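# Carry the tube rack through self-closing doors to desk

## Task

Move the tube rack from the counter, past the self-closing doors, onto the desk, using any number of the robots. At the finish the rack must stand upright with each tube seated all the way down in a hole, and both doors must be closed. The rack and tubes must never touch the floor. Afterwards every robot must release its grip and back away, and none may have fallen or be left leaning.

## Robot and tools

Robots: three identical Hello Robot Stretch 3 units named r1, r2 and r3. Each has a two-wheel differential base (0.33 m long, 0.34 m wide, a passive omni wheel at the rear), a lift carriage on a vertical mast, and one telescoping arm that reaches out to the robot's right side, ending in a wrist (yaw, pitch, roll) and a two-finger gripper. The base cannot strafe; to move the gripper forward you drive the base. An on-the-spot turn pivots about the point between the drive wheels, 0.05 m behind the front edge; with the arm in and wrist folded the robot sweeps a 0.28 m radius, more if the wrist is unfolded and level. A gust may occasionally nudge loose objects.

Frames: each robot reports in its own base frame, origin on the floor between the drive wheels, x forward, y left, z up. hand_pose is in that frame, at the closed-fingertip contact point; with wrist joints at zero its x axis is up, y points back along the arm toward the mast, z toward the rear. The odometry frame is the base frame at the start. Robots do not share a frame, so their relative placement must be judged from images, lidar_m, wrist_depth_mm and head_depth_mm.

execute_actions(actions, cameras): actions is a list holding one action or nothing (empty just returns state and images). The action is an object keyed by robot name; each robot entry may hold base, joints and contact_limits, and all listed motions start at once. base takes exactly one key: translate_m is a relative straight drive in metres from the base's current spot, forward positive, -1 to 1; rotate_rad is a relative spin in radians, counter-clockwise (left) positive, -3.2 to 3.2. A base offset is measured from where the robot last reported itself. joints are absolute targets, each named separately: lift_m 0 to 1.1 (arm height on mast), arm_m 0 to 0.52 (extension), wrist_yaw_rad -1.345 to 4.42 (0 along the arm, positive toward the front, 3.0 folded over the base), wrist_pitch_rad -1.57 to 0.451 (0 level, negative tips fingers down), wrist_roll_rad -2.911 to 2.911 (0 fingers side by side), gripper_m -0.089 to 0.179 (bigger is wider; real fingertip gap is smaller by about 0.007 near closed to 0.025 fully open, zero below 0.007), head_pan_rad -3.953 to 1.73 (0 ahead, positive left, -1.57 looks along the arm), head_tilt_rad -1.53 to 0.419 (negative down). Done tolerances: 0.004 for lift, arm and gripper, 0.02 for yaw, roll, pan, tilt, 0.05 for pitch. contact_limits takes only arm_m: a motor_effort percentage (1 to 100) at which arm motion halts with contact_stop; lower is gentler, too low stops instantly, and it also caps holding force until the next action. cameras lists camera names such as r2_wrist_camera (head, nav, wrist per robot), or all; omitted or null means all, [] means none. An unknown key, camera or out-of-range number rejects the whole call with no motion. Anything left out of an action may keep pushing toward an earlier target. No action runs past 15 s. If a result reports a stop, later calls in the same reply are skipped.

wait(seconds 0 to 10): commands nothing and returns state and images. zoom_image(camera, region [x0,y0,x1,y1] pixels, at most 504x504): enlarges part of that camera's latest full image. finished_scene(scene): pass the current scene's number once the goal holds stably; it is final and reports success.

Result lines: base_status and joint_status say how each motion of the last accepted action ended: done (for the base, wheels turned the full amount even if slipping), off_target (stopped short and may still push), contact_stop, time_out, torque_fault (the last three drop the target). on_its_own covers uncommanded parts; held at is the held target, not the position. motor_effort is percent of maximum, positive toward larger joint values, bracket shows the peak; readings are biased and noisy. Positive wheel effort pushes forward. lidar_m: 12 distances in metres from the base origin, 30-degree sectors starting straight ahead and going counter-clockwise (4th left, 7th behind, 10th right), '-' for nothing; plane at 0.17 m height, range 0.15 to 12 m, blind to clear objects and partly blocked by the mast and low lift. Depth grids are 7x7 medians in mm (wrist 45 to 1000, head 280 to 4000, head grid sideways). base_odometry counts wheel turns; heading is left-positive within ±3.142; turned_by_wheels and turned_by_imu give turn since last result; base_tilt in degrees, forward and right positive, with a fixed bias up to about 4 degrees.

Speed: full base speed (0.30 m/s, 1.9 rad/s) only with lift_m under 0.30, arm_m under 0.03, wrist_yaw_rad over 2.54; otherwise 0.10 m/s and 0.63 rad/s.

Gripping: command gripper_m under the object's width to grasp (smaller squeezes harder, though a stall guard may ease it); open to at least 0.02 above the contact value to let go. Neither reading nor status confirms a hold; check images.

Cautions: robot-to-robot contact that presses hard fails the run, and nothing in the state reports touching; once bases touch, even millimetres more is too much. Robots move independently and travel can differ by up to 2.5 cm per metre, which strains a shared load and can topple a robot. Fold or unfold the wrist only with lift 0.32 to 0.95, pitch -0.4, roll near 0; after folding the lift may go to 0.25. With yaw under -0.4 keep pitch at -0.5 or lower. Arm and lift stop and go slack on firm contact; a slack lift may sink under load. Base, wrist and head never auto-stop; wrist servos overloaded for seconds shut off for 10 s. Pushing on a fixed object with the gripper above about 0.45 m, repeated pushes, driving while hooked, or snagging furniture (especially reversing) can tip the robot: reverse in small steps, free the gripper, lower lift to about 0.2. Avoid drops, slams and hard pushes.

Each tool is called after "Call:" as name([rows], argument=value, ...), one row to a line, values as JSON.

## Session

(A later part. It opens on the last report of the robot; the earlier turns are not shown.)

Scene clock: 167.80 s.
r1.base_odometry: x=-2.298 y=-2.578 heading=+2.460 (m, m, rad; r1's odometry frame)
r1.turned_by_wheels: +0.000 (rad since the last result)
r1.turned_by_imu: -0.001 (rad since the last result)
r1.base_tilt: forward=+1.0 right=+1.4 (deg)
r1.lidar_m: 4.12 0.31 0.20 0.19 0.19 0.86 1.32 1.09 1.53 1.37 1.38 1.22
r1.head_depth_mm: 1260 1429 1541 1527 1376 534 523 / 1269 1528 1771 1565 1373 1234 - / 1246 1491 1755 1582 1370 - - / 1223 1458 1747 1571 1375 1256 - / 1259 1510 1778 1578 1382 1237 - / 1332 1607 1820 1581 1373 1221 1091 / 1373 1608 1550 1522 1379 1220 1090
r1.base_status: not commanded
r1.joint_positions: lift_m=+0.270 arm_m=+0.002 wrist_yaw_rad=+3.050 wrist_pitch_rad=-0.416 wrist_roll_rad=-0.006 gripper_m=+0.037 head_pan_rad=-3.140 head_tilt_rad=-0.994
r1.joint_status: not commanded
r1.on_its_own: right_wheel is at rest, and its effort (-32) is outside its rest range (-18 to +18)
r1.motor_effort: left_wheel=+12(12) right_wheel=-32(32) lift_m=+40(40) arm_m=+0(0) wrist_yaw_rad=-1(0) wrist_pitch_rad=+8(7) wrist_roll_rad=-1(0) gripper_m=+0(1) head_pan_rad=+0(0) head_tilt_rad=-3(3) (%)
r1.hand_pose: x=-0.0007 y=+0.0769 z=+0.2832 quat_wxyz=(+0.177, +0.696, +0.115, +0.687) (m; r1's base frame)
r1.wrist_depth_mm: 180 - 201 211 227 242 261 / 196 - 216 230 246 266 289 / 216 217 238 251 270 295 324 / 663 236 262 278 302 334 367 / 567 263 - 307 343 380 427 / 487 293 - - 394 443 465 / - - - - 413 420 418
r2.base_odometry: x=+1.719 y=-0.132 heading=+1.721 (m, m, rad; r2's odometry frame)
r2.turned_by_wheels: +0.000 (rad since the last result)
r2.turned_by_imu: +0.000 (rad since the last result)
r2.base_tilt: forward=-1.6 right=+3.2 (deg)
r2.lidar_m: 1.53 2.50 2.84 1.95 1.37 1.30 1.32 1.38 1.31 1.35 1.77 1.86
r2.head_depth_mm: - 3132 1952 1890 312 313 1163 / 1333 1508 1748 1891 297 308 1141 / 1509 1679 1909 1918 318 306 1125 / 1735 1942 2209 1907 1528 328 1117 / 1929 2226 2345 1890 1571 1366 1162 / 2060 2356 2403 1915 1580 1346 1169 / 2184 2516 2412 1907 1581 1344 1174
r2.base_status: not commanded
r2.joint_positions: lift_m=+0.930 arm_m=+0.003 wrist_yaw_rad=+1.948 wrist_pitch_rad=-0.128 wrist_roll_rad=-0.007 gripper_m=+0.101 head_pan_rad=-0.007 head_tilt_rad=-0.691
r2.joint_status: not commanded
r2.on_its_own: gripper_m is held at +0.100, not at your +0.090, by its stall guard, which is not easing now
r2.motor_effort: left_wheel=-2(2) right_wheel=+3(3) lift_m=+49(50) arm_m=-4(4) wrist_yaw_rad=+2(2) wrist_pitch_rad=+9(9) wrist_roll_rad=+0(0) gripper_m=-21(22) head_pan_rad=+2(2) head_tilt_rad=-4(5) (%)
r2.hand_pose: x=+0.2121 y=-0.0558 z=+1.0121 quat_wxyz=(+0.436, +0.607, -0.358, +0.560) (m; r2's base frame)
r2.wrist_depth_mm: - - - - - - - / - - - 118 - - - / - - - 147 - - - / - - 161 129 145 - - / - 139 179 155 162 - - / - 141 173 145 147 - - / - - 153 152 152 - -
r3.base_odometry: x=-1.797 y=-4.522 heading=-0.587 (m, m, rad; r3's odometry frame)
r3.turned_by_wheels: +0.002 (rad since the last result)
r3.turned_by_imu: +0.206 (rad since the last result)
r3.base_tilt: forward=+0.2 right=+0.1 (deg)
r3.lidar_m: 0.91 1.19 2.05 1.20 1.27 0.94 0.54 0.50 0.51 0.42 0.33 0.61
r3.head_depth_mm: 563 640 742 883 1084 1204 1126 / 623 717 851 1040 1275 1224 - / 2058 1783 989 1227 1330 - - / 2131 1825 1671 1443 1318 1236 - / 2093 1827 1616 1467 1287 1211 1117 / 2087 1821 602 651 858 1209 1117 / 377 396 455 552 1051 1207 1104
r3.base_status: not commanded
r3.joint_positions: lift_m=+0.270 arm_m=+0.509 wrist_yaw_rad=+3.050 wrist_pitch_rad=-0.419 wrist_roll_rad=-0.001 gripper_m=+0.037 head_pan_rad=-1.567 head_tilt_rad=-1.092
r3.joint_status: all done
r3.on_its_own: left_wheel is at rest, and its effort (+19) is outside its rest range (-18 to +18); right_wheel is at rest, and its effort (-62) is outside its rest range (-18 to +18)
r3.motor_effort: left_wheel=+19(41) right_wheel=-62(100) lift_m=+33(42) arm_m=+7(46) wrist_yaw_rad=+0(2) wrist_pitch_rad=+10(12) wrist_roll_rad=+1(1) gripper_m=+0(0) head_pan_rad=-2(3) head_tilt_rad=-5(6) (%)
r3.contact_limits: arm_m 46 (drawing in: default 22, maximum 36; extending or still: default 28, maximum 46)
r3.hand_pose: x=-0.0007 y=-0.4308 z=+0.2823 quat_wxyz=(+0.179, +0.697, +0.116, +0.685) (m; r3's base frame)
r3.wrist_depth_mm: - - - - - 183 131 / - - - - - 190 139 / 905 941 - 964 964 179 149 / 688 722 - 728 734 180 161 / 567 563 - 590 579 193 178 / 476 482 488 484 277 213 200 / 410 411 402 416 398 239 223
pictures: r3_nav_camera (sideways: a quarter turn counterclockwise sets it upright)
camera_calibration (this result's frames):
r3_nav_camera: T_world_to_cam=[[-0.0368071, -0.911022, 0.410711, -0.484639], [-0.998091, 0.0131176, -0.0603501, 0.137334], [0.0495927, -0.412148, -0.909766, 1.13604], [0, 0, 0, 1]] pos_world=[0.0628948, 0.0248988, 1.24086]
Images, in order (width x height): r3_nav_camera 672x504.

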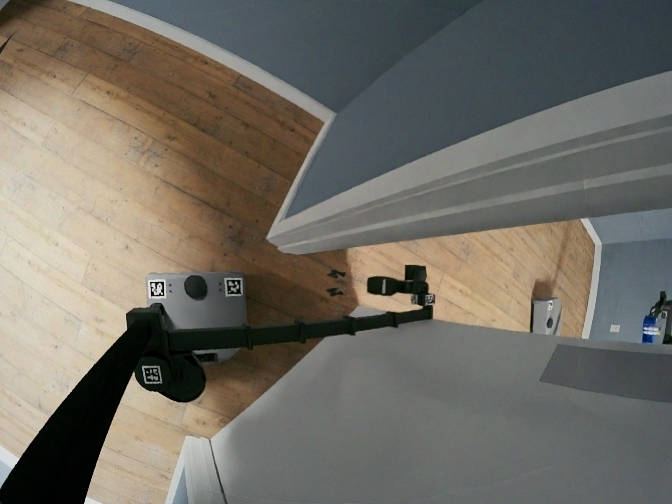

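Call:
execute_actions([
  {"r3":{"base":{"translate_m":-0.12},"joints":{"arm_m":0,"head_pan_rad":-3.14},"contact_limits":{"arm_m":40}}},
], cameras=[])

Call:
execute_actions([
  {"r3":{"base":{"rotate_rad":1.0}}},
], cameras=[])

Call:
execute_actions([
  {"r3":{"base":{"translate_m":-0.5},"joints":{"lift_m":0.31}}},
], cameras=["r3_nav_camera","r1_nav_camera","r2_nav_camera"])

Scene clock: 173.87 s.
r1.base_odometry: x=-2.298 y=-2.578 heading=+2.460 (m, m, rad; r1's odometry frame)
r1.turned_by_wheels: +0.000 (rad since the last result)
r1.turned_by_imu: -0.001 (rad since the last result)
r1.base_tilt: forward=+1.0 right=+1.4 (deg)
r1.lidar_m: 4.12 0.31 0.20 0.19 0.19 0.87 1.32 1.11 1.53 1.37 1.37 1.22
r1.head_depth_mm: 1268 1432 1537 1533 1376 535 524 / 1268 1522 1777 1577 1370 1233 - / 1251 1489 1755 1582 1368 - - / 1223 1462 1751 1583 1380 1264 - / 1242 1505 1766 1573 1380 1244 - / 1273 1472 1690 1577 1384 1214 1097 / 1259 1376 1503 1552 1381 1215 1094
r1.base_status: not commanded
r1.joint_positions: lift_m=+0.270 arm_m=+0.002 wrist_yaw_rad=+3.050 wrist_pitch_rad=-0.416 wrist_roll_rad=-0.006 gripper_m=+0.037 head_pan_rad=-3.140 head_tilt_rad=-0.994
r1.joint_status: not commanded
r1.on_its_own: right_wheel is at rest, and its effort (-32) is outside its rest range (-18 to +18)
r1.motor_effort: left_wheel=+12(11) right_wheel=-32(32) lift_m=+40(40) arm_m=+0(0) wrist_yaw_rad=+0(0) wrist_pitch_rad=+7(7) wrist_roll_rad=+0(0) gripper_m=+0(0) head_pan_rad=+1(0) head_tilt_rad=-3(3) (%)
r1.hand_pose: x=-0.0007 y=+0.0769 z=+0.2832 quat_wxyz=(+0.177, +0.696, +0.115, +0.687) (m; r1's base frame)
r1.wrist_depth_mm: 181 - 201 213 226 243 261 / 194 - 217 231 247 267 288 / 217 217 237 252 272 297 327 / 675 237 260 278 304 332 366 / 566 262 - 306 341 377 428 / 481 292 - - 397 447 465 / - - - - 414 420 418
r2.base_odometry: x=+1.719 y=-0.132 heading=+1.721 (m, m, rad; r2's odometry frame)
r2.turned_by_wheels: +0.000 (rad since the last result)
r2.turned_by_imu: +0.000 (rad since the last result)
r2.base_tilt: forward=-1.6 right=+3.2 (deg)
r2.lidar_m: 1.81 2.50 2.84 1.95 1.37 1.30 1.33 1.39 1.31 1.34 1.76 1.81
r2.head_depth_mm: 1517 1726 1965 1887 312 313 1160 / 1593 1785 2034 1953 297 307 1142 / 1695 1915 2159 1878 318 306 1119 / 1819 2072 2272 1895 1544 328 1120 / 1953 2199 2430 1899 1563 1371 1162 / 2083 2363 2426 1890 1575 1338 1167 / 2201 2537 2421 1911 1585 1343 1171
r2.base_status: not commanded
r2.joint_positions: lift_m=+0.930 arm_m=+0.003 wrist_yaw_rad=+1.948 wrist_pitch_rad=-0.128 wrist_roll_rad=-0.007 gripper_m=+0.101 head_pan_rad=-0.007 head_tilt_rad=-0.691
r2.joint_status: not commanded
r2.on_its_own: gripper_m is held at +0.100, not at your +0.090, by its stall guard, which is not easing now
r2.motor_effort: left_wheel=-3(2) right_wheel=+3(3) lift_m=+49(50) arm_m=-4(4) wrist_yaw_rad=+2(3) wrist_pitch_rad=+9(9) wrist_roll_rad=+0(0) gripper_m=-22(21) head_pan_rad=+3(3) head_tilt_rad=-4(5) (%)
r2.hand_pose: x=+0.2121 y=-0.0558 z=+1.0121 quat_wxyz=(+0.436, +0.607, -0.358, +0.560) (m; r2's base frame)
r2.wrist_depth_mm: - - - - - - - / - - - 118 - - - / - - - 147 - - - / - - 161 129 145 - - / - 139 178 155 161 - - / - 141 173 145 148 - - / - - 153 152 152 - -
r3.base_odometry: x=-1.897 y=-4.456 heading=-0.587 (m, m, rad; r3's odometry frame)
r3.turned_by_wheels: +0.000 (rad since the last result)
r3.turned_by_imu: +0.031 (rad since the last result)
r3.base_tilt: forward=+0.1 right=+0.0 (deg)
r3.lidar_m: 1.02 1.37 2.13 1.22 1.15 0.54 0.35 0.27 0.26 0.28 0.40 0.43
r3.head_depth_mm: 830 1229 1500 1477 1330 1251 1119 / 487 724 1358 1456 1332 1241 1102 / 495 596 743 1108 1325 - - / 477 574 725 965 1305 - - / 406 479 580 739 1006 - - / 354 406 478 579 736 928 - / 314 354 407 481 582 737 991
r3.base_status: done
r3.joint_positions: lift_m=+0.270 arm_m=+0.000 wrist_yaw_rad=+3.050 wrist_pitch_rad=-0.419 wrist_roll_rad=-0.001 gripper_m=+0.037 head_pan_rad=-3.134 head_tilt_rad=-1.092
r3.joint_status: all done
r3.motor_effort: left_wheel=+0(32) right_wheel=+0(100) lift_m=+33(33) arm_m=-5(6) wrist_yaw_rad=+0(1) wrist_pitch_rad=+10(10) wrist_roll_rad=+0(0) gripper_m=+0(0) head_pan_rad=-2(48) head_tilt_rad=-5(6) (%)
r3.contact_limits: arm_m 36 (drawing in: default 22, maximum 36; extending or still: default 28, maximum 46)
r3.hand_pose: x=-0.0007 y=+0.0780 z=+0.2824 quat_wxyz=(+0.179, +0.697, +0.116, +0.685) (m; r3's base frame)
r3.wrist_depth_mm: 909 - - - - - - / 942 - - - - - - / 870 915 936 954 964 - - / 689 704 707 703 722 742 745 / 562 568 598 590 589 589 602 / 474 494 - - 500 491 501 / - - - - 409 421 426
pictures: none
No camera images: the call's "cameras" was empty. Leave "cameras" out to get every camera's image.

Scene clock: 175.83 s.
r1.base_odometry: x=-2.298 y=-2.578 heading=+2.460 (m, m, rad; r1's odometry frame)
r1.turned_by_wheels: +0.000 (rad since the last result)
r1.turned_by_imu: +0.000 (rad since the last result)
r1.base_tilt: forward=+0.9 right=+1.4 (deg)
r1.lidar_m: 4.13 0.31 0.20 0.19 0.19 0.87 1.32 1.20 1.53 1.37 1.38 1.22
r1.head_depth_mm: 1257 1436 1535 1540 1367 535 523 / 1273 1519 1769 1582 1372 1233 - / 1254 1497 1780 1572 1377 - - / 1221 1462 1761 1576 1363 1267 - / 1246 1509 1761 1580 1381 1236 - / 1267 1516 1724 1577 1379 1218 1098 / 1233 1344 1565 1586 1383 1222 1096
r1.base_status: not commanded
r1.joint_positions: lift_m=+0.270 arm_m=+0.002 wrist_yaw_rad=+3.050 wrist_pitch_rad=-0.416 wrist_roll_rad=-0.006 gripper_m=+0.037 head_pan_rad=-3.140 head_tilt_rad=-0.994
r1.joint_status: not commanded
r1.on_its_own: right_wheel is at rest, and its effort (-32) is outside its rest range (-18 to +18)
r1.motor_effort: left_wheel=+12(11) right_wheel=-32(32) lift_m=+40(40) arm_m=+0(0) wrist_yaw_rad=+0(0) wrist_pitch_rad=+7(7) wrist_roll_rad=-1(0) gripper_m=+0(0) head_pan_rad=+1(0) head_tilt_rad=-3(3) (%)
r1.hand_pose: x=-0.0007 y=+0.0769 z=+0.2832 quat_wxyz=(+0.177, +0.696, +0.115, +0.687) (m; r1's base frame)
r1.wrist_depth_mm: 181 - 201 212 225 243 259 / 195 - 217 230 247 265 287 / 216 216 237 252 272 296 324 / 666 238 261 279 303 334 367 / 569 262 - 307 341 379 429 / 483 294 - - 397 443 464 / - - - - 412 418 420
r2.base_odometry: x=+1.719 y=-0.132 heading=+1.721 (m, m, rad; r2's odometry frame)
r2.turned_by_wheels: +0.000 (rad since the last result)
r2.turned_by_imu: +0.000 (rad since the last result)
r2.base_tilt: forward=-1.6 right=+3.3 (deg)
r2.lidar_m: 1.80 2.50 2.84 1.95 1.37 1.30 1.33 1.38 1.31 1.35 1.77 1.81
r2.head_depth_mm: 1504 1722 1964 1894 312 313 1162 / 1604 1801 2018 1959 297 308 1144 / 1701 1911 2152 1876 317 306 1120 / 1817 2068 2282 1899 1543 328 1125 / 1946 2228 2361 1912 1574 1368 1164 / 2068 2372 2425 1923 1590 1341 1166 / 2209 2526 2452 1918 1571 1341 1173
r2.base_status: not commanded
r2.joint_positions: lift_m=+0.930 arm_m=+0.003 wrist_yaw_rad=+1.948 wrist_pitch_rad=-0.128 wrist_roll_rad=-0.007 gripper_m=+0.101 head_pan_rad=-0.007 head_tilt_rad=-0.691
r2.joint_status: not commanded
r2.on_its_own: gripper_m is held at +0.100, not at your +0.090, by its stall guard, which is not easing now
r2.motor_effort: left_wheel=-2(2) right_wheel=+3(3) lift_m=+49(50) arm_m=-4(4) wrist_yaw_rad=+2(2) wrist_pitch_rad=+9(9) wrist_roll_rad=+0(0) gripper_m=-21(21) head_pan_rad=+2(3) head_tilt_rad=-4(4) (%)
r2.hand_pose: x=+0.2121 y=-0.0558 z=+1.0121 quat_wxyz=(+0.436, +0.607, -0.358, +0.560) (m; r2's base frame)
r2.wrist_depth_mm: - - - - - - - / - - - 118 - - - / - - - 147 - - - / - - 161 129 145 - - / - 138 179 154 162 - - / - 141 173 145 147 - - / - - 152 152 152 - -
r3.base_odometry: x=-1.897 y=-4.456 heading=+0.412 (m, m, rad; r3's odometry frame)
r3.turned_by_wheels: +0.999 (rad since the last result)
r3.turned_by_imu: +0.956 (rad since the last result)
r3.base_tilt: forward=+0.1 right=+0.1 (deg)
r3.lidar_m: 2.12 1.21 1.18 0.97 0.39 0.29 0.27 0.29 0.39 0.41 1.00 1.27
r3.head_depth_mm: - 310 386 524 817 1238 1119 / - 309 384 521 809 1214 1107 / - 307 382 517 744 - - / - 305 380 512 765 - - / - 305 378 511 785 - - / - 304 377 506 779 1208 - / - 302 374 503 768 1198 1109
r3.base_status: done
r3.joint_positions: lift_m=+0.270 arm_m=+0.000 wrist_yaw_rad=+3.050 wrist_pitch_rad=-0.419 wrist_roll_rad=-0.001 gripper_m=+0.037 head_pan_rad=-3.136 head_tilt_rad=-1.093
r3.joint_status: not commanded
r3.on_its_own: left_wheel is at rest, and its effort (-29) is outside its rest range (-18 to +18); right_wheel is at rest, and its effort (-23) is outside its rest range (-18 to +18)
r3.motor_effort: left_wheel=-29(64) right_wheel=-23(25) lift_m=+32(33) arm_m=-4(6) wrist_yaw_rad=-1(1) wrist_pitch_rad=+10(10) wrist_roll_rad=+1(1) gripper_m=+0(0) head_pan_rad=-1(4) head_tilt_rad=-5(6) (%)
r3.hand_pose: x=-0.0008 y=+0.0781 z=+0.2824 quat_wxyz=(+0.179, +0.697, +0.116, +0.685) (m; r3's base frame)
r3.wrist_depth_mm: 372 - - - - - - / 365 458 - - - - - / 364 487 919 981 981 - 951 / 360 519 721 724 731 742 742 / 356 541 591 592 583 598 602 / 344 483 - - 494 497 497 / - - - - 408 422 428
pictures: none
No camera images: the call's "cameras" was empty. Leave "cameras" out to get every camera's image.

Scene clock: 181.47 s.
r1.base_odometry: x=-2.298 y=-2.578 heading=+2.460 (m, m, rad; r1's odometry frame)
r1.turned_by_wheels: +0.000 (rad since the last result)
r1.turned_by_imu: -0.001 (rad since the last result)
r1.base_tilt: forward=+1.0 right=+1.3 (deg)
r1.lidar_m: 4.11 0.31 0.20 0.19 0.19 0.87 1.32 1.52 1.52 1.37 1.37 1.22
r1.head_depth_mm: 1263 1435 1548 1525 1367 534 524 / 1266 1519 1780 1573 1369 1233 - / 1246 1486 1765 1566 1380 - - / 1220 1461 1733 1584 1377 1257 - / 1271 1575 1811 1583 1380 1234 - / 1515 1844 1868 1587 1385 1221 1089 / 1616 1902 1856 1586 1376 1217 1093
r1.base_status: not commanded
r1.joint_positions: lift_m=+0.270 arm_m=+0.002 wrist_yaw_rad=+3.050 wrist_pitch_rad=-0.416 wrist_roll_rad=-0.006 gripper_m=+0.037 head_pan_rad=-3.140 head_tilt_rad=-0.994
r1.joint_status: not commanded
r1.on_its_own: right_wheel is at rest, and its effort (-32) is outside its rest range (-18 to +18)
r1.motor_effort: left_wheel=+12(12) right_wheel=-32(32) lift_m=+40(40) arm_m=+0(0) wrist_yaw_rad=+1(0) wrist_pitch_rad=+7(7) wrist_roll_rad=-1(1) gripper_m=+1(0) head_pan_rad=+0(1) head_tilt_rad=-3(4) (%)
r1.hand_pose: x=-0.0007 y=+0.0769 z=+0.2832 quat_wxyz=(+0.177, +0.696, +0.115, +0.687) (m; r1's base frame)
r1.wrist_depth_mm: 180 - 201 211 225 241 261 / 195 - 217 230 247 265 291 / 218 216 238 251 271 296 322 / 671 236 261 277 303 332 368 / 575 262 - 308 342 379 428 / 481 294 - - 397 441 467 / - - - - 417 414 419
r2.base_odometry: x=+1.719 y=-0.132 heading=+1.721 (m, m, rad; r2's odometry frame)
r2.turned_by_wheels: +0.000 (rad since the last result)
r2.turned_by_imu: +0.000 (rad since the last result)
r2.base_tilt: forward=-1.6 right=+3.2 (deg)
r2.lidar_m: 1.34 2.50 2.84 1.96 1.37 1.30 1.33 1.38 1.31 1.35 1.76 1.85
r2.head_depth_mm: - 3082 2036 1877 312 313 1158 / 3289 3107 2396 1939 297 308 1142 / 3738 3227 2017 1915 317 305 1124 / 3269 2162 1992 1911 1541 328 1121 / 1377 1719 2175 1810 1576 1362 1162 / 2025 2374 2438 1910 1577 1333 1171 / 2196 2570 2418 1917 1563 1347 1170
r2.base_status: not commanded
r2.joint_positions: lift_m=+0.930 arm_m=+0.003 wrist_yaw_rad=+1.948 wrist_pitch_rad=-0.128 wrist_roll_rad=-0.007 gripper_m=+0.101 head_pan_rad=-0.007 head_tilt_rad=-0.691
r2.joint_status: not commanded
r2.on_its_own: gripper_m is held at +0.100, not at your +0.090, by its stall guard, which is not easing now
r2.motor_effort: left_wheel=-3(2) right_wheel=+3(3) lift_m=+49(50) arm_m=-4(4) wrist_yaw_rad=+2(2) wrist_pitch_rad=+9(9) wrist_roll_rad=+0(0) gripper_m=-21(21) head_pan_rad=+3(3) head_tilt_rad=-4(4) (%)
r2.hand_pose: x=+0.2121 y=-0.0558 z=+1.0121 quat_wxyz=(+0.436, +0.607, -0.358, +0.560) (m; r2's base frame)
r2.wrist_depth_mm: - - - - - - - / - - - 118 - - - / - - - 147 - - - / - - 161 129 145 - - / - 139 178 155 162 - - / - 141 173 145 148 - - / - - 153 152 152 - -
r3.base_odometry: x=-2.355 y=-4.656 heading=+0.413 (m, m, rad; r3's odometry frame)
r3.turned_by_wheels: +0.000 (rad since the last result)
r3.turned_by_imu: +0.005 (rad since the last result)
r3.base_tilt: forward=+0.1 right=+0.0 (deg)
r3.lidar_m: 2.62 1.64 0.36 0.25 0.24 0.24 0.31 1.75 2.24 1.54 0.49 0.55
r3.head_depth_mm: - 297 339 399 484 578 876 / 295 334 392 474 593 - 1091 / 329 385 465 585 744 - - / 379 455 571 765 1116 - - / 443 560 774 1407 1317 - - / 2088 1825 1612 1458 1323 1231 - / 2066 1817 1617 1447 1325 1209 1112
r3.base_status: done
r3.joint_positions: lift_m=+0.310 arm_m=+0.000 wrist_yaw_rad=+3.050 wrist_pitch_rad=-0.419 wrist_roll_rad=-0.001 gripper_m=+0.037 head_pan_rad=-3.136 head_tilt_rad=-1.093
r3.joint_status: all done
r3.on_its_own: right_wheel is at rest, and its effort (-21) is outside its rest range (-18 to +18)
r3.motor_effort: left_wheel=-6(37) right_wheel=-21(78) lift_m=+39(42) arm_m=-4(4) wrist_yaw_rad=+0(1) wrist_pitch_rad=+10(10) wrist_roll_rad=+1(0) gripper_m=+0(0) head_pan_rad=-4(3) head_tilt_rad=-5(5) (%)
r3.hand_pose: x=-0.0008 y=+0.0781 z=+0.3222 quat_wxyz=(+0.179, +0.697, +0.116, +0.685) (m; r3's base frame)
r3.wrist_depth_mm: 190 - 263 311 400 - - / 201 218 286 340 447 - - / 213 234 310 377 512 - - / 226 254 343 415 589 823 832 / 240 279 372 467 611 662 654 / 257 305 - 520 547 547 546 / 270 - - - 449 464 466
pictures: r1_nav_camera (sideways: a quarter turn counterclockwise sets it upright), r2_nav_camera (sideways: a quarter turn counterclockwise sets it upright), r3_nav_camera (sideways: a quarter turn counterclockwise sets it upright)
camera_calibration (this result's frames):
r1_nav_camera: T_world_to_cam=[[-0.8103, -0.0637095, 0.582542, -0.713266], [-0.0816807, 0.996648, -0.0046177, 0.0600714], [-0.580295, -0.0513241, -0.812788, 1.01511], [0, 0, 0, 1]] pos_world=[0.0160093, -0.0532123, 1.24085]
r2_nav_camera: T_world_to_cam=[[0.617377, -0.0330695, 0.785972, -0.986497], [-0.0419818, -0.999077, -0.00905937, 0.0655462], [0.785547, -0.0274035, -0.618195, 0.757542], [0, 0, 0, 1]] pos_world=[0.0167074, 0.0536221, 1.24426]
r3_nav_camera: T_world_to_cam=[[-0.911499, 0.0345237, 0.409851, -0.478183], [0.0106754, 0.998121, -0.0603344, 0.13116], [-0.411164, -0.0506194, -0.910155, 1.13935], [0, 0, 0, 1]] pos_world=[0.0311985, -0.056732, 1.24089]
Images, in order (width x height): r1_nav_camera 672x504, r2_nav_camera 672x504, r3_nav_camera 672x504.

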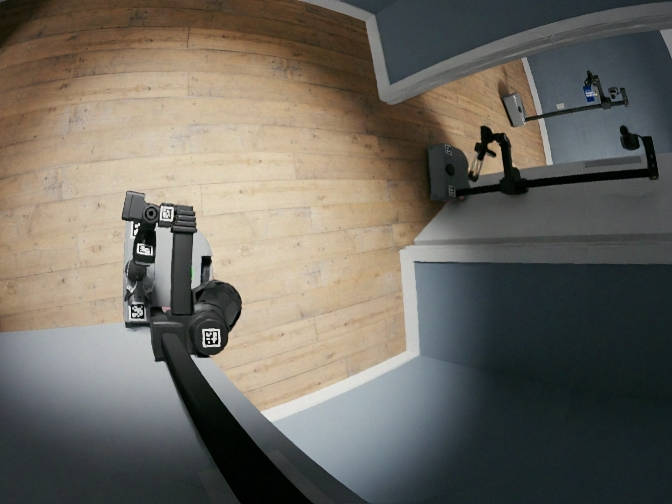

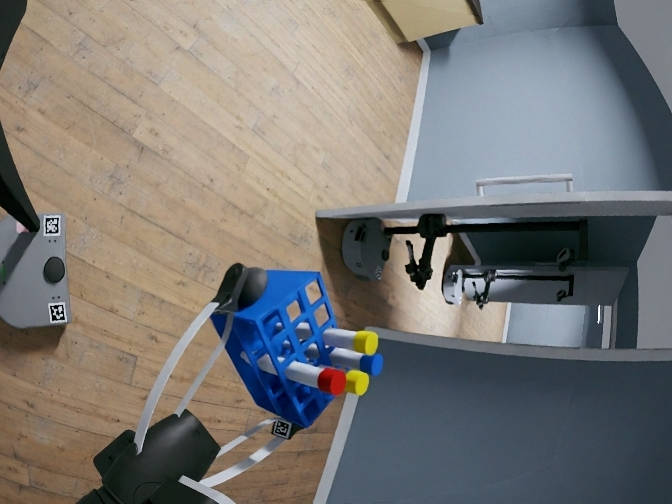

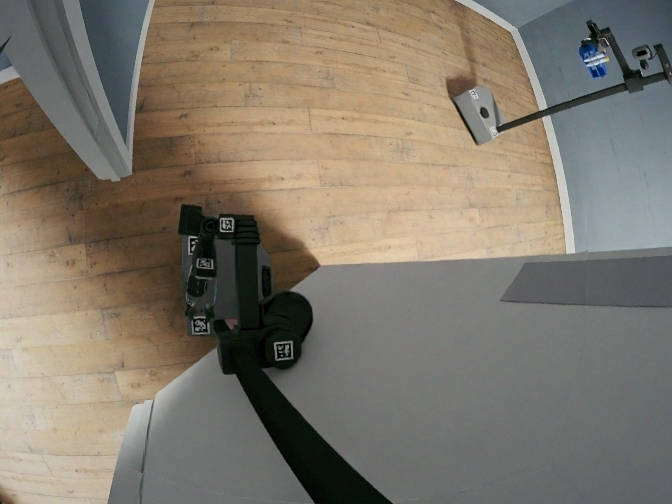

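Angle rear more east (rotate right), reverse.

Call:
execute_actions([
  {"r3":{"base":{"rotate_rad":-0.5}}},
], cameras=[])

Call:
execute_actions([
  {"r3":{"base":{"translate_m":-0.5}}},
], cameras=["r3_nav_camera","r1_nav_camera","r2_nav_camera"])

Scene clock: 183.70 s.
r1.base_odometry: x=-2.298 y=-2.578 heading=+2.460 (m, m, rad; r1's odometry frame)
r1.turned_by_wheels: +0.000 (rad since the last result)
r1.turned_by_imu: +0.000 (rad since the last result)
r1.base_tilt: forward=+0.9 right=+1.4 (deg)
r1.lidar_m: 4.12 0.31 0.20 0.19 0.19 0.87 1.32 1.52 1.52 1.37 1.37 1.22
r1.head_depth_mm: 1269 1427 1537 1526 1367 533 523 / 1276 1531 1758 1572 1371 1237 - / 1248 1498 1753 1580 1375 - - / 1223 1455 1751 1583 1377 1257 - / 1273 1559 1795 1575 1379 1241 - / 1525 1870 1855 1578 1373 1223 1095 / 1624 1897 1857 1582 1387 1220 1102
r1.base_status: not commanded
r1.joint_positions: lift_m=+0.270 arm_m=+0.002 wrist_yaw_rad=+3.050 wrist_pitch_rad=-0.416 wrist_roll_rad=-0.006 gripper_m=+0.037 head_pan_rad=-3.140 head_tilt_rad=-0.994
r1.joint_status: not commanded
r1.on_its_own: right_wheel is at rest, and its effort (-32) is outside its rest range (-18 to +18)
r1.motor_effort: left_wheel=+11(11) right_wheel=-32(32) lift_m=+40(40) arm_m=+0(0) wrist_yaw_rad=+0(0) wrist_pitch_rad=+8(8) wrist_roll_rad=+0(0) gripper_m=+1(0) head_pan_rad=+1(0) head_tilt_rad=-4(3) (%)
r1.hand_pose: x=-0.0007 y=+0.0769 z=+0.2832 quat_wxyz=(+0.177, +0.696, +0.115, +0.687) (m; r1's base frame)
r1.wrist_depth_mm: 180 - 201 211 226 241 262 / 194 - 217 230 247 266 287 / 216 215 237 251 271 297 325 / 666 237 263 278 304 332 368 / 572 263 - 304 343 380 429 / 476 293 - - 397 441 469 / - - - - 417 415 418
r2.base_odometry: x=+1.719 y=-0.132 heading=+1.721 (m, m, rad; r2's odometry frame)
r2.turned_by_wheels: +0.000 (rad since the last result)
r2.turned_by_imu: +0.000 (rad since the last result)
r2.base_tilt: forward=-1.6 right=+3.3 (deg)
r2.lidar_m: 1.36 2.50 2.84 1.96 1.36 1.29 1.33 1.39 1.31 1.34 1.76 1.85
r2.head_depth_mm: - 3084 2023 1903 312 313 1161 / 3256 3158 2400 1941 297 308 1143 / 3702 3121 2179 1884 317 305 1129 / 3162 1828 2055 1895 1529 328 1124 / 1413 1474 1762 1859 1566 1369 1165 / 1254 2386 2413 1917 1574 1343 1171 / 2200 2529 2440 1904 1575 1340 1174
r2.base_status: not commanded
r2.joint_positions: lift_m=+0.930 arm_m=+0.003 wrist_yaw_rad=+1.948 wrist_pitch_rad=-0.128 wrist_roll_rad=-0.007 gripper_m=+0.101 head_pan_rad=-0.007 head_tilt_rad=-0.691
r2.joint_status: not commanded
r2.on_its_own: gripper_m is held at +0.100, not at your +0.090, by its stall guard, which is not easing now
r2.motor_effort: left_wheel=-2(2) right_wheel=+3(3) lift_m=+49(50) arm_m=-4(4) wrist_yaw_rad=+2(2) wrist_pitch_rad=+9(9) wrist_roll_rad=+0(0) gripper_m=-22(22) head_pan_rad=+4(3) head_tilt_rad=-4(4) (%)
r2.hand_pose: x=+0.2121 y=-0.0558 z=+1.0121 quat_wxyz=(+0.436, +0.607, -0.358, +0.560) (m; r2's base frame)
r2.wrist_depth_mm: - - - - - - - / - - - 118 - - - / - - - 147 - - - / - - 161 129 145 - - / - 139 179 155 162 - - / - 141 173 145 148 - - / - - 153 152 152 - -
r3.base_odometry: x=-2.355 y=-4.656 heading=-0.087 (m, m, rad; r3's odometry frame)
r3.turned_by_wheels: -0.499 (rad since the last result)
r3.turned_by_imu: -0.483 (rad since the last result)
r3.base_tilt: forward=+0.2 right=+0.0 (deg)
r3.lidar_m: 1.38 1.68 1.61 0.36 0.27 0.26 0.27 0.38 1.75 2.19 1.25 0.49
r3.head_depth_mm: - 288 325 408 543 715 1110 / - 297 352 448 619 - 1105 / - 309 382 499 677 - - / 290 332 419 564 801 - - / 302 359 463 646 1070 - - / 315 392 517 755 1270 1231 - / 339 431 587 990 1322 1209 1116
r3.base_status: rotate_rad off_target (by the wheels' count: -0.4992 of -0.5000)
r3.joint_positions: lift_m=+0.310 arm_m=+0.000 wrist_yaw_rad=+3.050 wrist_pitch_rad=-0.419 wrist_roll_rad=-0.001 gripper_m=+0.037 head_pan_rad=-3.136 head_tilt_rad=-1.093
r3.joint_status: not commanded
r3.on_its_own: right_wheel is at rest, and its effort (-41) is outside its rest range (-18 to +18)
r3.motor_effort: left_wheel=+0(9) right_wheel=-41(48) lift_m=+38(39) arm_m=-4(4) wrist_yaw_rad=+0(1) wrist_pitch_rad=+10(10) wrist_roll_rad=+0(0) gripper_m=+0(0) head_pan_rad=-3(2) head_tilt_rad=-5(5) (%)
r3.hand_pose: x=-0.0008 y=+0.0781 z=+0.3222 quat_wxyz=(+0.179, +0.697, +0.116, +0.685) (m; r3's base frame)
r3.wrist_depth_mm: 225 - 398 - - - - / 233 264 437 - - - - / 240 280 461 904 - - - / 252 301 514 723 794 831 815 / 260 325 550 645 646 639 652 / 273 350 - 534 541 537 548 / 278 - - - 447 467 468
pictures: none
No camera images: the call's "cameras" was empty. Leave "cameras" out to get every camera's image.

Scene clock: 189.73 s.
r1.base_odometry: x=-2.298 y=-2.578 heading=+2.460 (m, m, rad; r1's odometry frame)
r1.turned_by_wheels: +0.000 (rad since the last result)
r1.turned_by_imu: -0.001 (rad since the last result)
r1.base_tilt: forward=+0.9 right=+1.4 (deg)
r1.lidar_m: 4.12 0.31 0.20 0.19 0.19 0.87 1.32 1.53 1.52 1.37 1.38 1.22
r1.head_depth_mm: 1269 1434 1544 1519 1373 534 524 / 1261 1522 1768 1566 1369 1238 - / 1250 1486 1755 1579 1372 - - / 1227 1464 1739 1578 1375 1261 - / 1293 2061 1824 1578 1373 1238 - / 2238 2162 1859 1581 1378 1219 1098 / 2848 2292 1853 1582 1373 1225 1096
r1.base_status: not commanded
r1.joint_positions: lift_m=+0.270 arm_m=+0.002 wrist_yaw_rad=+3.050 wrist_pitch_rad=-0.416 wrist_roll_rad=-0.006 gripper_m=+0.037 head_pan_rad=-3.140 head_tilt_rad=-0.994
r1.joint_status: not commanded
r1.on_its_own: right_wheel is at rest, and its effort (-32) is outside its rest range (-18 to +18)
r1.motor_effort: left_wheel=+12(11) right_wheel=-32(33) lift_m=+40(41) arm_m=+0(0) wrist_yaw_rad=+0(0) wrist_pitch_rad=+8(8) wrist_roll_rad=+0(0) gripper_m=+1(0) head_pan_rad=+1(1) head_tilt_rad=-4(3) (%)
r1.hand_pose: x=-0.0007 y=+0.0769 z=+0.2832 quat_wxyz=(+0.177, +0.696, +0.115, +0.687) (m; r1's base frame)
r1.wrist_depth_mm: 181 - 200 212 226 243 262 / 195 - 217 230 246 266 289 / 216 217 239 253 272 296 325 / 662 237 262 278 303 333 368 / 572 262 - 306 341 379 427 / 485 294 - - 400 440 469 / - - - - 413 416 416
r2.base_odometry: x=+1.719 y=-0.132 heading=+1.721 (m, m, rad; r2's odometry frame)
r2.turned_by_wheels: +0.000 (rad since the last result)
r2.turned_by_imu: +0.000 (rad since the last result)
r2.base_tilt: forward=-1.6 right=+3.2 (deg)
r2.lidar_m: 1.57 1.58 2.83 1.96 1.36 1.30 1.32 1.39 1.31 1.34 1.77 1.85
r2.head_depth_mm: - 3069 2026 1898 312 313 1169 / 3249 3105 2395 1949 297 308 1146 / 3744 3247 2402 1917 317 306 1119 / 3216 3174 2431 1895 1531 328 1132 / 1802 1984 2208 1848 1571 1371 1166 / 1614 1775 1889 1776 1576 1329 1171 / 1464 1607 1742 1866 1570 1346 1175
r2.base_status: not commanded
r2.joint_positions: lift_m=+0.930 arm_m=+0.003 wrist_yaw_rad=+1.948 wrist_pitch_rad=-0.128 wrist_roll_rad=-0.007 gripper_m=+0.101 head_pan_rad=-0.007 head_tilt_rad=-0.691
r2.joint_status: not commanded
r2.on_its_own: gripper_m is held at +0.100, not at your +0.090, by its stall guard, which is not easing now
r2.motor_effort: left_wheel=-3(3) right_wheel=+3(3) lift_m=+49(50) arm_m=-4(4) wrist_yaw_rad=+2(2) wrist_pitch_rad=+9(9) wrist_roll_rad=+0(0) gripper_m=-22(22) head_pan_rad=+3(3) head_tilt_rad=-4(5) (%)
r2.hand_pose: x=+0.2121 y=-0.0558 z=+1.0121 quat_wxyz=(+0.436, +0.607, -0.358, +0.560) (m; r2's base frame)
r2.wrist_depth_mm: - - - - - - - / - - - 118 - - - / - - - 147 - - - / - - 161 129 145 - - / - 139 179 155 162 - - / - 141 172 145 148 - - / - - 153 152 152 - -
r3.base_odometry: x=-2.853 y=-4.613 heading=-0.086 (m, m, rad; r3's odometry frame)
r3.turned_by_wheels: +0.000 (rad since the last result)
r3.turned_by_imu: +0.003 (rad since the last result)
r3.base_tilt: forward=+0.1 right=+0.0 (deg)
r3.lidar_m: 0.96 0.63 0.29 0.22 0.22 0.24 2.39 2.49 1.55 1.55 2.35 0.97
r3.head_depth_mm: 298 318 358 412 482 559 727 / 2084 1819 441 509 614 - 1082 / 2110 1832 1630 1429 804 - - / 2131 1849 1634 1448 1340 - - / 2112 1833 1617 1461 1319 - - / 2131 1835 1632 1468 1318 1232 - / 2070 1829 1613 1450 1323 1206 1110
r3.base_status: done
r3.joint_positions: lift_m=+0.310 arm_m=+0.000 wrist_yaw_rad=+3.050 wrist_pitch_rad=-0.419 wrist_roll_rad=-0.001 gripper_m=+0.037 head_pan_rad=-3.136 head_tilt_rad=-1.093
r3.joint_status: not commanded
r3.motor_effort: left_wheel=+2(19) right_wheel=-10(42) lift_m=+38(39) arm_m=-3(3) wrist_yaw_rad=+0(1) wrist_pitch_rad=+10(10) wrist_roll_rad=+0(1) gripper_m=+0(0) head_pan_rad=-2(2) head_tilt_rad=-5(5) (%)
r3.hand_pose: x=-0.0008 y=+0.0781 z=+0.3222 quat_wxyz=(+0.179, +0.697, +0.116, +0.685) (m; r3's base frame)
r3.wrist_depth_mm: 185 - 237 269 319 389 - / 195 209 257 291 351 443 - / 208 226 281 323 397 515 - / 224 245 309 356 446 614 825 / 239 270 338 402 538 651 664 / 261 297 - 450 542 540 545 / 277 - - - 443 465 467
pictures: r1_nav_camera (sideways: a quarter turn counterclockwise sets it upright), r2_nav_camera (sideways: a quarter turn counterclockwise sets it upright), r3_nav_camera (sideways: a quarter turn counterclockwise sets it upright)
camera_calibration (this result's frames):
r1_nav_camera: T_world_to_cam=[[-0.8103, -0.0637095, 0.582542, -0.713266], [-0.0816807, 0.996648, -0.0046177, 0.0600714], [-0.580295, -0.0513241, -0.812788, 1.01511], [0, 0, 0, 1]] pos_world=[0.0160093, -0.0532123, 1.24085]
r2_nav_camera: T_world_to_cam=[[0.617377, -0.0330697, 0.785972, -0.986497], [-0.0419821, -0.999077, -0.00905937, 0.0655462], [0.785547, -0.0274037, -0.618195, 0.757542], [0, 0, 0, 1]] pos_world=[0.0167074, 0.0536221, 1.24426]
r3_nav_camera: T_world_to_cam=[[-0.9115, 0.0345215, 0.409849, -0.47818], [0.0106732, 0.998121, -0.0603343, 0.13116], [-0.411162, -0.0506203, -0.910156, 1.13936], [0, 0, 0, 1]] pos_world=[0.0311988, -0.0567319, 1.24089]
Images, in order (width x height): r1_nav_camera 672x504, r2_nav_camera 672x504, r3_nav_camera 672x504.

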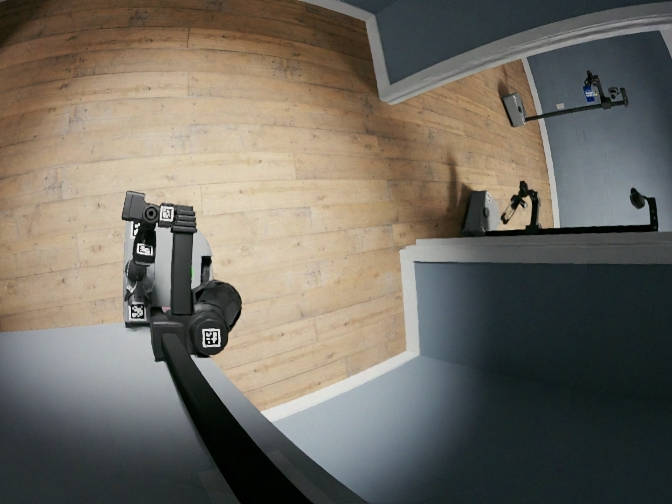

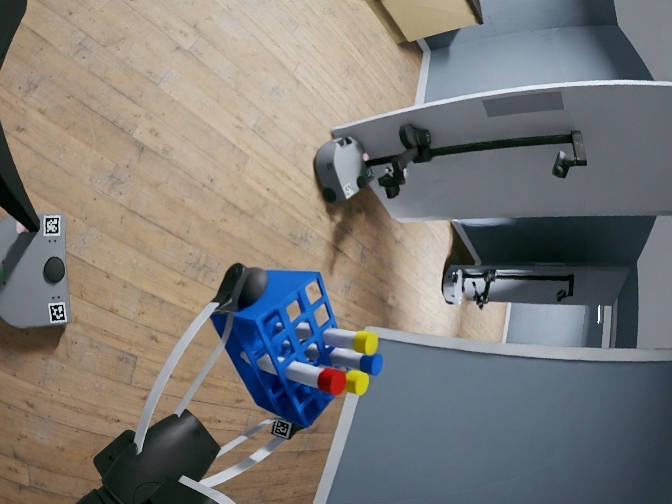

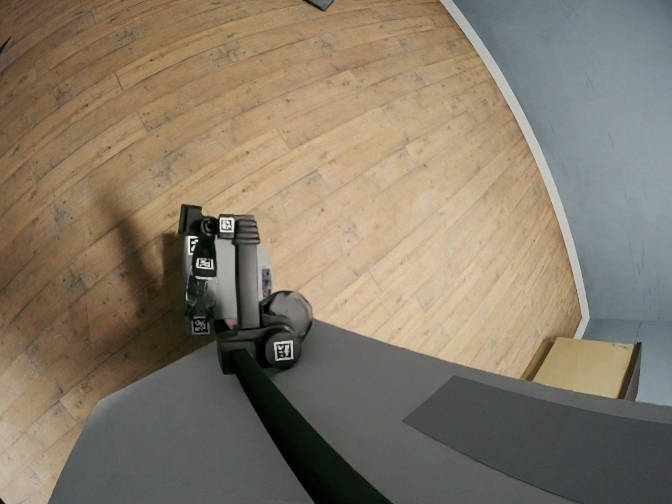

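Call:
execute_actions([
  {"r3":{"base":{"translate_m":-0.1}},"r2":{"base":{"translate_m":1},"joints":{"head_tilt_rad":-1.0}}},
], cameras=["r3_nav_camera","r2_nav_camera"])

Call:
execute_actions([
  {"r2":{"base":{"translate_m":0.6}}},
], cameras=["r1_nav_camera","r3_nav_camera","r2_nav_camera"])

Scene clock: 201.53 s.
r1.base_odometry: x=-2.298 y=-2.578 heading=+2.460 (m, m, rad; r1's odometry frame)
r1.turned_by_wheels: +0.000 (rad since the last result)
r1.turned_by_imu: -0.002 (rad since the last result)
r1.base_tilt: forward=+1.0 right=+1.3 (deg)
r1.lidar_m: 4.13 0.31 0.20 0.19 0.19 0.87 1.32 1.52 1.53 1.37 1.38 1.22
r1.head_depth_mm: 1272 1431 1546 1530 1366 534 523 / 1271 1527 1784 1588 1373 1241 - / 1248 1500 1771 1587 1379 - - / 1228 1465 1750 1575 1381 1256 - / 1292 2059 1812 1583 1371 1240 - / 2565 2184 1855 1585 1385 1221 1091 / 2849 2253 1855 1585 1373 1224 1099
r1.base_status: not commanded
r1.joint_positions: lift_m=+0.270 arm_m=+0.002 wrist_yaw_rad=+3.050 wrist_pitch_rad=-0.416 wrist_roll_rad=-0.006 gripper_m=+0.037 head_pan_rad=-3.140 head_tilt_rad=-0.994
r1.joint_status: not commanded
r1.on_its_own: right_wheel is at rest, and its effort (-32) is outside its rest range (-18 to +18)
r1.motor_effort: left_wheel=+12(12) right_wheel=-32(32) lift_m=+40(40) arm_m=+0(0) wrist_yaw_rad=+1(1) wrist_pitch_rad=+7(8) wrist_roll_rad=+0(0) gripper_m=+0(1) head_pan_rad=+1(0) head_tilt_rad=-3(3) (%)
r1.hand_pose: x=-0.0007 y=+0.0769 z=+0.2832 quat_wxyz=(+0.177, +0.696, +0.115, +0.687) (m; r1's base frame)
r1.wrist_depth_mm: 180 - 201 213 225 243 261 / 194 - 218 231 247 267 289 / 217 216 237 251 272 297 323 / 666 236 261 278 302 332 367 / 567 262 - 306 340 381 427 / 483 293 - - 398 442 463 / - - - - 416 415 417
r2.base_odometry: x=+1.570 y=+0.857 heading=+1.720 (m, m, rad; r2's odometry frame)
r2.turned_by_wheels: +0.000 (rad since the last result)
r2.turned_by_imu: +0.004 (rad since the last result)
r2.base_tilt: forward=-1.6 right=+3.2 (deg)
r2.lidar_m: 1.10 0.64 0.65 2.44 2.31 2.19 2.24 1.86 1.76 1.44 1.01 0.96
r2.head_depth_mm: 2115 1892 312 331 1321 1187 1079 / 2097 1914 290 307 1294 1212 1108 / 2229 1901 1657 319 1267 1196 1123 / 2262 1911 1662 315 1296 1202 1126 / 1203 1360 1600 1473 1335 1201 1129 / 1033 1184 1380 1480 1347 1209 1112 / 935 1054 1226 1396 1153 1201 1110
r2.base_status: done
r2.joint_positions: lift_m=+0.930 arm_m=+0.003 wrist_yaw_rad=+1.948 wrist_pitch_rad=-0.128 wrist_roll_rad=-0.007 gripper_m=+0.101 head_pan_rad=-0.007 head_tilt_rad=-0.987
r2.joint_status: all done
r2.on_its_own: gripper_m is held at +0.100, not at your +0.090, by its stall guard, which is not easing now
r2.motor_effort: left_wheel=-3(5) right_wheel=+3(8) lift_m=+49(49) arm_m=-4(4) wrist_yaw_rad=+3(2) wrist_pitch_rad=+9(9) wrist_roll_rad=+0(0) gripper_m=-21(21) head_pan_rad=+3(3) head_tilt_rad=-6(27) (%)
r2.hand_pose: x=+0.2121 y=-0.0558 z=+1.0121 quat_wxyz=(+0.436, +0.607, -0.358, +0.560) (m; r2's base frame)
r2.wrist_depth_mm: 655 743 842 974 - - - / 689 761 883 118 - - - / 727 816 926 148 - - - / 777 731 161 129 145 - - / 818 139 179 155 162 - - / - 141 172 145 148 - - / 723 866 153 153 152 - -
r3.base_odometry: x=-2.952 y=-4.605 heading=-0.085 (m, m, rad; r3's odometry frame)
r3.turned_by_wheels: +0.001 (rad since the last result)
r3.turned_by_imu: +0.044 (rad since the last result)
r3.base_tilt: forward=+0.1 right=+0.0 (deg)
r3.lidar_m: 1.04 0.52 0.26 0.21 0.21 0.23 2.52 2.40 2.48 0.62 0.66 1.05
r3.head_depth_mm: 2111 1835 1647 438 480 550 685 / 2122 1861 1633 1461 663 - 1055 / 2091 1843 1628 1472 1344 - - / 2104 1845 1634 1465 1334 - - / 2100 1820 1616 1458 1329 - - / 2091 1824 1619 1445 1322 1232 - / 2087 1832 1626 1461 1315 1212 1116
r3.base_status: translate_m off_target (by the wheels' count: -0.0998 of -0.1000)
r3.joint_positions: lift_m=+0.310 arm_m=+0.000 wrist_yaw_rad=+3.050 wrist_pitch_rad=-0.419 wrist_roll_rad=-0.001 gripper_m=+0.037 head_pan_rad=-3.136 head_tilt_rad=-1.093
r3.joint_status: not commanded
r3.on_its_own: right_wheel is at rest, and its effort (-80) is outside its rest range (-18 to +18)
r3.motor_effort: left_wheel=-2(13) right_wheel=-80(86) lift_m=+38(38) arm_m=-3(4) wrist_yaw_rad=+0(1) wrist_pitch_rad=+10(10) wrist_roll_rad=+1(0) gripper_m=+0(0) head_pan_rad=-2(2) head_tilt_rad=-5(5) (%)
r3.hand_pose: x=-0.0008 y=+0.0782 z=+0.3223 quat_wxyz=(+0.179, +0.697, +0.116, +0.685) (m; r3's base frame)
r3.wrist_depth_mm: 183 - 227 252 291 345 420 / 193 207 246 276 320 391 491 / 208 222 266 303 359 447 579 / 223 242 297 337 409 526 785 / 241 266 323 381 476 605 658 / 260 295 - 430 533 535 546 / 287 - - - 451 459 468
pictures: r2_nav_camera (sideways: a quarter turn counterclockwise sets it upright), r3_nav_camera (sideways: a quarter turn counterclockwise sets it upright)
camera_calibration (this result's frames):
r2_nav_camera: T_world_to_cam=[[0.819817, -0.0343891, 0.571593, -0.70837], [-0.0429717, -0.999075, 0.0015249, 0.0517712], [0.571011, -0.0258125, -0.820536, 1.022], [0, 0, 0, 1]] pos_world=[-0.000613758, 0.0537434, 1.24341]
r3_nav_camera: T_world_to_cam=[[-0.9115, 0.0345215, 0.409849, -0.47818], [0.0106732, 0.998121, -0.0603343, 0.13116], [-0.411162, -0.0506203, -0.910156, 1.13936], [0, 0, 0, 1]] pos_world=[0.0311988, -0.0567319, 1.24089]
Images, in order (width x height): r2_nav_camera 672x504, r3_nav_camera 672x504.

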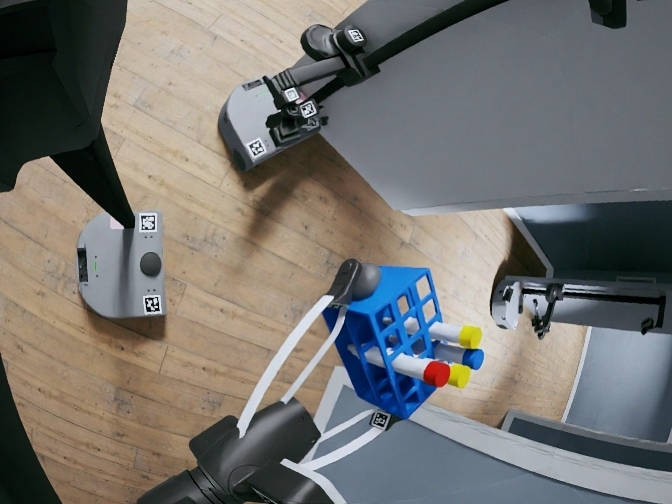

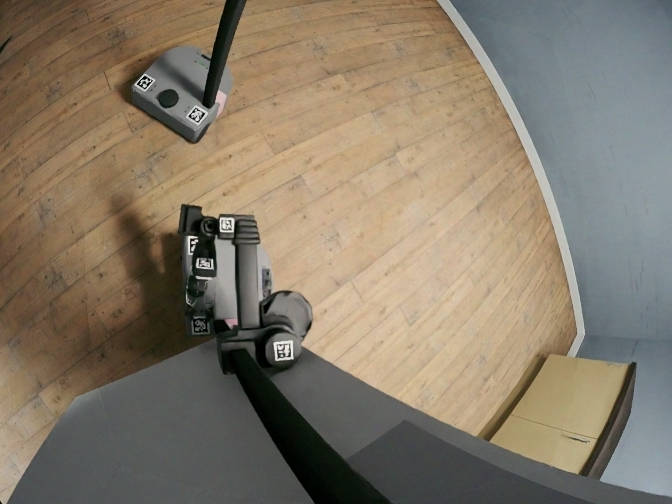

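Scene clock: 208.50 s.
r1.base_odometry: x=-2.298 y=-2.578 heading=+2.460 (m, m, rad; r1's odometry frame)
r1.turned_by_wheels: +0.000 (rad since the last result)
r1.turned_by_imu: -0.001 (rad since the last result)
r1.base_tilt: forward=+1.0 right=+1.4 (deg)
r1.lidar_m: 4.12 0.31 0.20 0.19 0.19 0.87 1.32 1.52 1.53 1.37 1.37 1.22
r1.head_depth_mm: 1270 1432 1549 1522 1373 534 524 / 1266 1528 1779 1575 1374 1243 - / 1250 1485 1757 1574 1378 - - / 1223 1467 1735 1578 1378 1262 - / 1291 2068 1807 1575 1373 1241 - / 2567 2200 1852 1575 1381 1219 1096 / 2750 2015 1869 1584 1381 1216 1088
r1.base_status: not commanded
r1.joint_positions: lift_m=+0.270 arm_m=+0.002 wrist_yaw_rad=+3.050 wrist_pitch_rad=-0.416 wrist_roll_rad=-0.006 gripper_m=+0.037 head_pan_rad=-3.140 head_tilt_rad=-0.994
r1.joint_status: not commanded
r1.on_its_own: right_wheel is at rest, and its effort (-32) is outside its rest range (-18 to +18)
r1.motor_effort: left_wheel=+12(12) right_wheel=-32(32) lift_m=+40(40) arm_m=+0(0) wrist_yaw_rad=+0(0) wrist_pitch_rad=+8(7) wrist_roll_rad=+0(0) gripper_m=+0(0) head_pan_rad=+0(1) head_tilt_rad=-3(3) (%)
r1.hand_pose: x=-0.0007 y=+0.0769 z=+0.2832 quat_wxyz=(+0.177, +0.696, +0.115, +0.687) (m; r1's base frame)
r1.wrist_depth_mm: 180 - 201 212 226 242 260 / 195 - 217 230 248 266 288 / 216 216 238 251 272 298 326 / 660 236 261 278 305 333 367 / 567 262 - 306 343 378 428 / 483 293 - - 399 442 465 / - - - - 414 414 416
r2.base_odometry: x=+1.480 y=+1.450 heading=+1.720 (m, m, rad; r2's odometry frame)
r2.turned_by_wheels: +0.000 (rad since the last result)
r2.turned_by_imu: +0.002 (rad since the last result)
r2.base_tilt: forward=-1.6 right=+3.2 (deg)
r2.lidar_m: 0.71 0.51 0.51 0.44 0.44 2.73 2.80 2.15 2.04 0.64 0.57 1.88
r2.head_depth_mm: 1857 1798 310 331 1314 1192 1086 / 1822 1859 290 307 1293 1207 1107 / 2223 1936 1646 319 1269 1195 1128 / 2081 1911 1671 316 1298 1199 1134 / 1799 1869 1644 1270 1313 1199 1130 / 681 737 817 943 1195 1202 1097 / 552 594 686 811 988 1181 1111
r2.base_status: done
r2.joint_positions: lift_m=+0.930 arm_m=+0.003 wrist_yaw_rad=+1.948 wrist_pitch_rad=-0.128 wrist_roll_rad=-0.007 gripper_m=+0.101 head_pan_rad=-0.007 head_tilt_rad=-0.988
r2.joint_status: not commanded
r2.on_its_own: gripper_m is held at +0.100, not at your +0.090, by its stall guard, which is not easing now
r2.motor_effort: left_wheel=-3(3) right_wheel=+2(9) lift_m=+49(50) arm_m=-4(4) wrist_yaw_rad=+2(3) wrist_pitch_rad=+9(9) wrist_roll_rad=+0(0) gripper_m=-22(20) head_pan_rad=+3(3) head_tilt_rad=-6(6) (%)
r2.hand_pose: x=+0.2121 y=-0.0558 z=+1.0121 quat_wxyz=(+0.436, +0.607, -0.358, +0.560) (m; r2's base frame)
r2.wrist_depth_mm: 403 441 506 - - - - / 412 458 523 118 - - - / 434 479 546 147 - - - / 453 477 161 129 145 - - / 464 139 179 155 162 - - / 477 141 173 145 148 - - / 518 561 152 152 152 - -
r3.base_odometry: x=-2.952 y=-4.605 heading=-0.085 (m, m, rad; r3's odometry frame)
r3.turned_by_wheels: +0.000 (rad since the last result)
r3.turned_by_imu: +0.002 (rad since the last result)
r3.base_tilt: forward=+0.2 right=+0.1 (deg)
r3.lidar_m: 0.44 0.52 0.26 0.22 0.21 0.24 2.51 2.41 2.48 2.50 2.39 0.31
r3.head_depth_mm: 2098 1848 1638 437 481 549 687 / 2122 1843 1636 1456 663 - 1057 / 2111 1849 1618 1483 1349 - - / 2102 1841 1638 1447 1342 - - / 2116 1835 1625 1452 1329 - - / 2107 1833 1628 1458 1325 1236 - / 2103 1844 1620 1455 1311 1210 1119
r3.base_status: not commanded
r3.joint_positions: lift_m=+0.310 arm_m=+0.000 wrist_yaw_rad=+3.050 wrist_pitch_rad=-0.419 wrist_roll_rad=-0.001 gripper_m=+0.037 head_pan_rad=-3.136 head_tilt_rad=-1.093
r3.joint_status: not commanded
r3.on_its_own: right_wheel is at rest, and its effort (-80) is outside its rest range (-18 to +18)
r3.motor_effort: left_wheel=-2(3) right_wheel=-80(80) lift_m=+37(38) arm_m=-4(4) wrist_yaw_rad=-1(1) wrist_pitch_rad=+10(10) wrist_roll_rad=+1(0) gripper_m=+0(0) head_pan_rad=-1(4) head_tilt_rad=-5(5) (%)
r3.hand_pose: x=-0.0008 y=+0.0782 z=+0.3223 quat_wxyz=(+0.179, +0.697, +0.116, +0.685) (m; r3's base frame)
r3.wrist_depth_mm: 183 - 227 253 291 344 420 / 194 207 245 275 321 390 485 / 207 223 267 302 359 446 591 / 223 241 296 335 406 523 783 / 241 268 324 375 477 598 658 / 259 294 - 428 532 546 546 / 284 - - - 444 468 466
pictures: r1_nav_camera (sideways: a quarter turn counterclockwise sets it upright), r2_nav_camera (sideways: a quarter turn counterclockwise sets it upright), r3_nav_camera (sideways: a quarter turn counterclockwise sets it upright)
camera_calibration (this result's frames):
r1_nav_camera: T_world_to_cam=[[-0.8103, -0.0637095, 0.582541, -0.713266], [-0.0816807, 0.996648, -0.00461771, 0.0600715], [-0.580294, -0.0513241, -0.812788, 1.01511], [0, 0, 0, 1]] pos_world=[0.0160093, -0.0532123, 1.24085]
r2_nav_camera: T_world_to_cam=[[0.819914, -0.0343896, 0.571453, -0.708189], [-0.0429713, -0.999075, 0.00153105, 0.0517632], [0.570872, -0.0258114, -0.820633, 1.02212], [0, 0, 0, 1]] pos_world=[-0.000623732, 0.0537435, 1.24341]
r3_nav_camera: T_world_to_cam=[[-0.9115, 0.0345215, 0.409849, -0.47818], [0.0106732, 0.998121, -0.0603343, 0.13116], [-0.411162, -0.0506203, -0.910156, 1.13936], [0, 0, 0, 1]] pos_world=[0.0311988, -0.0567319, 1.24089]
Images, in order (width x height): r1_nav_camera 672x504, r2_nav_camera 672x504, r3_nav_camera 672x504.

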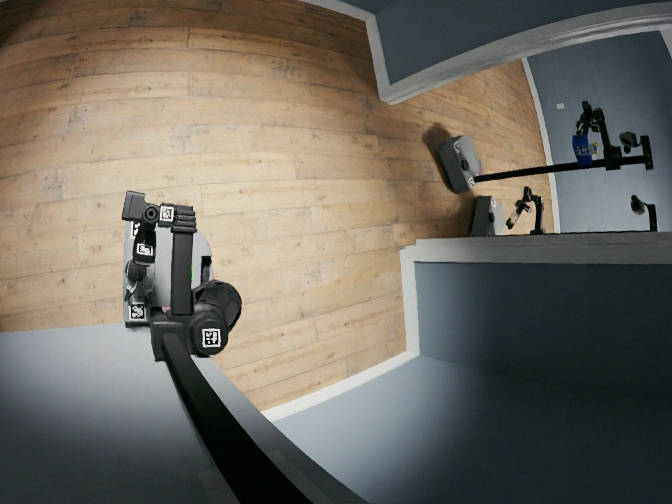

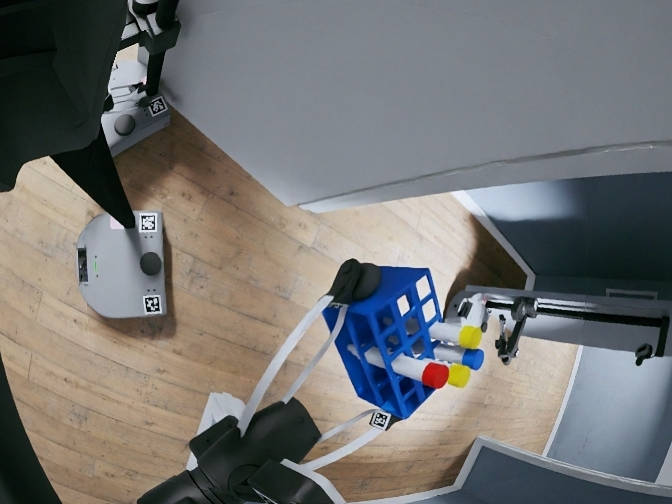

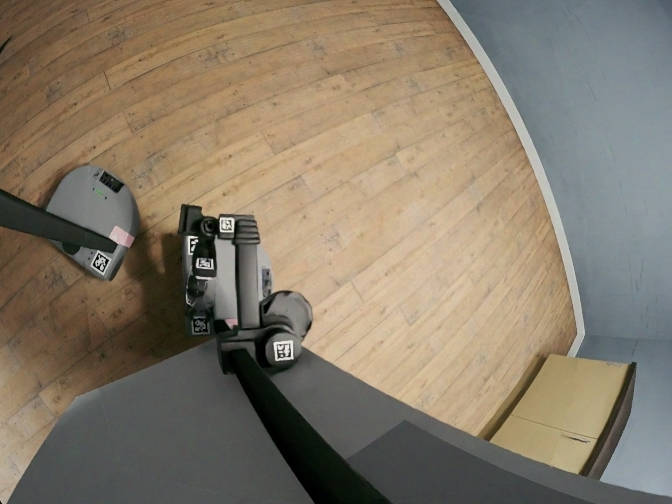

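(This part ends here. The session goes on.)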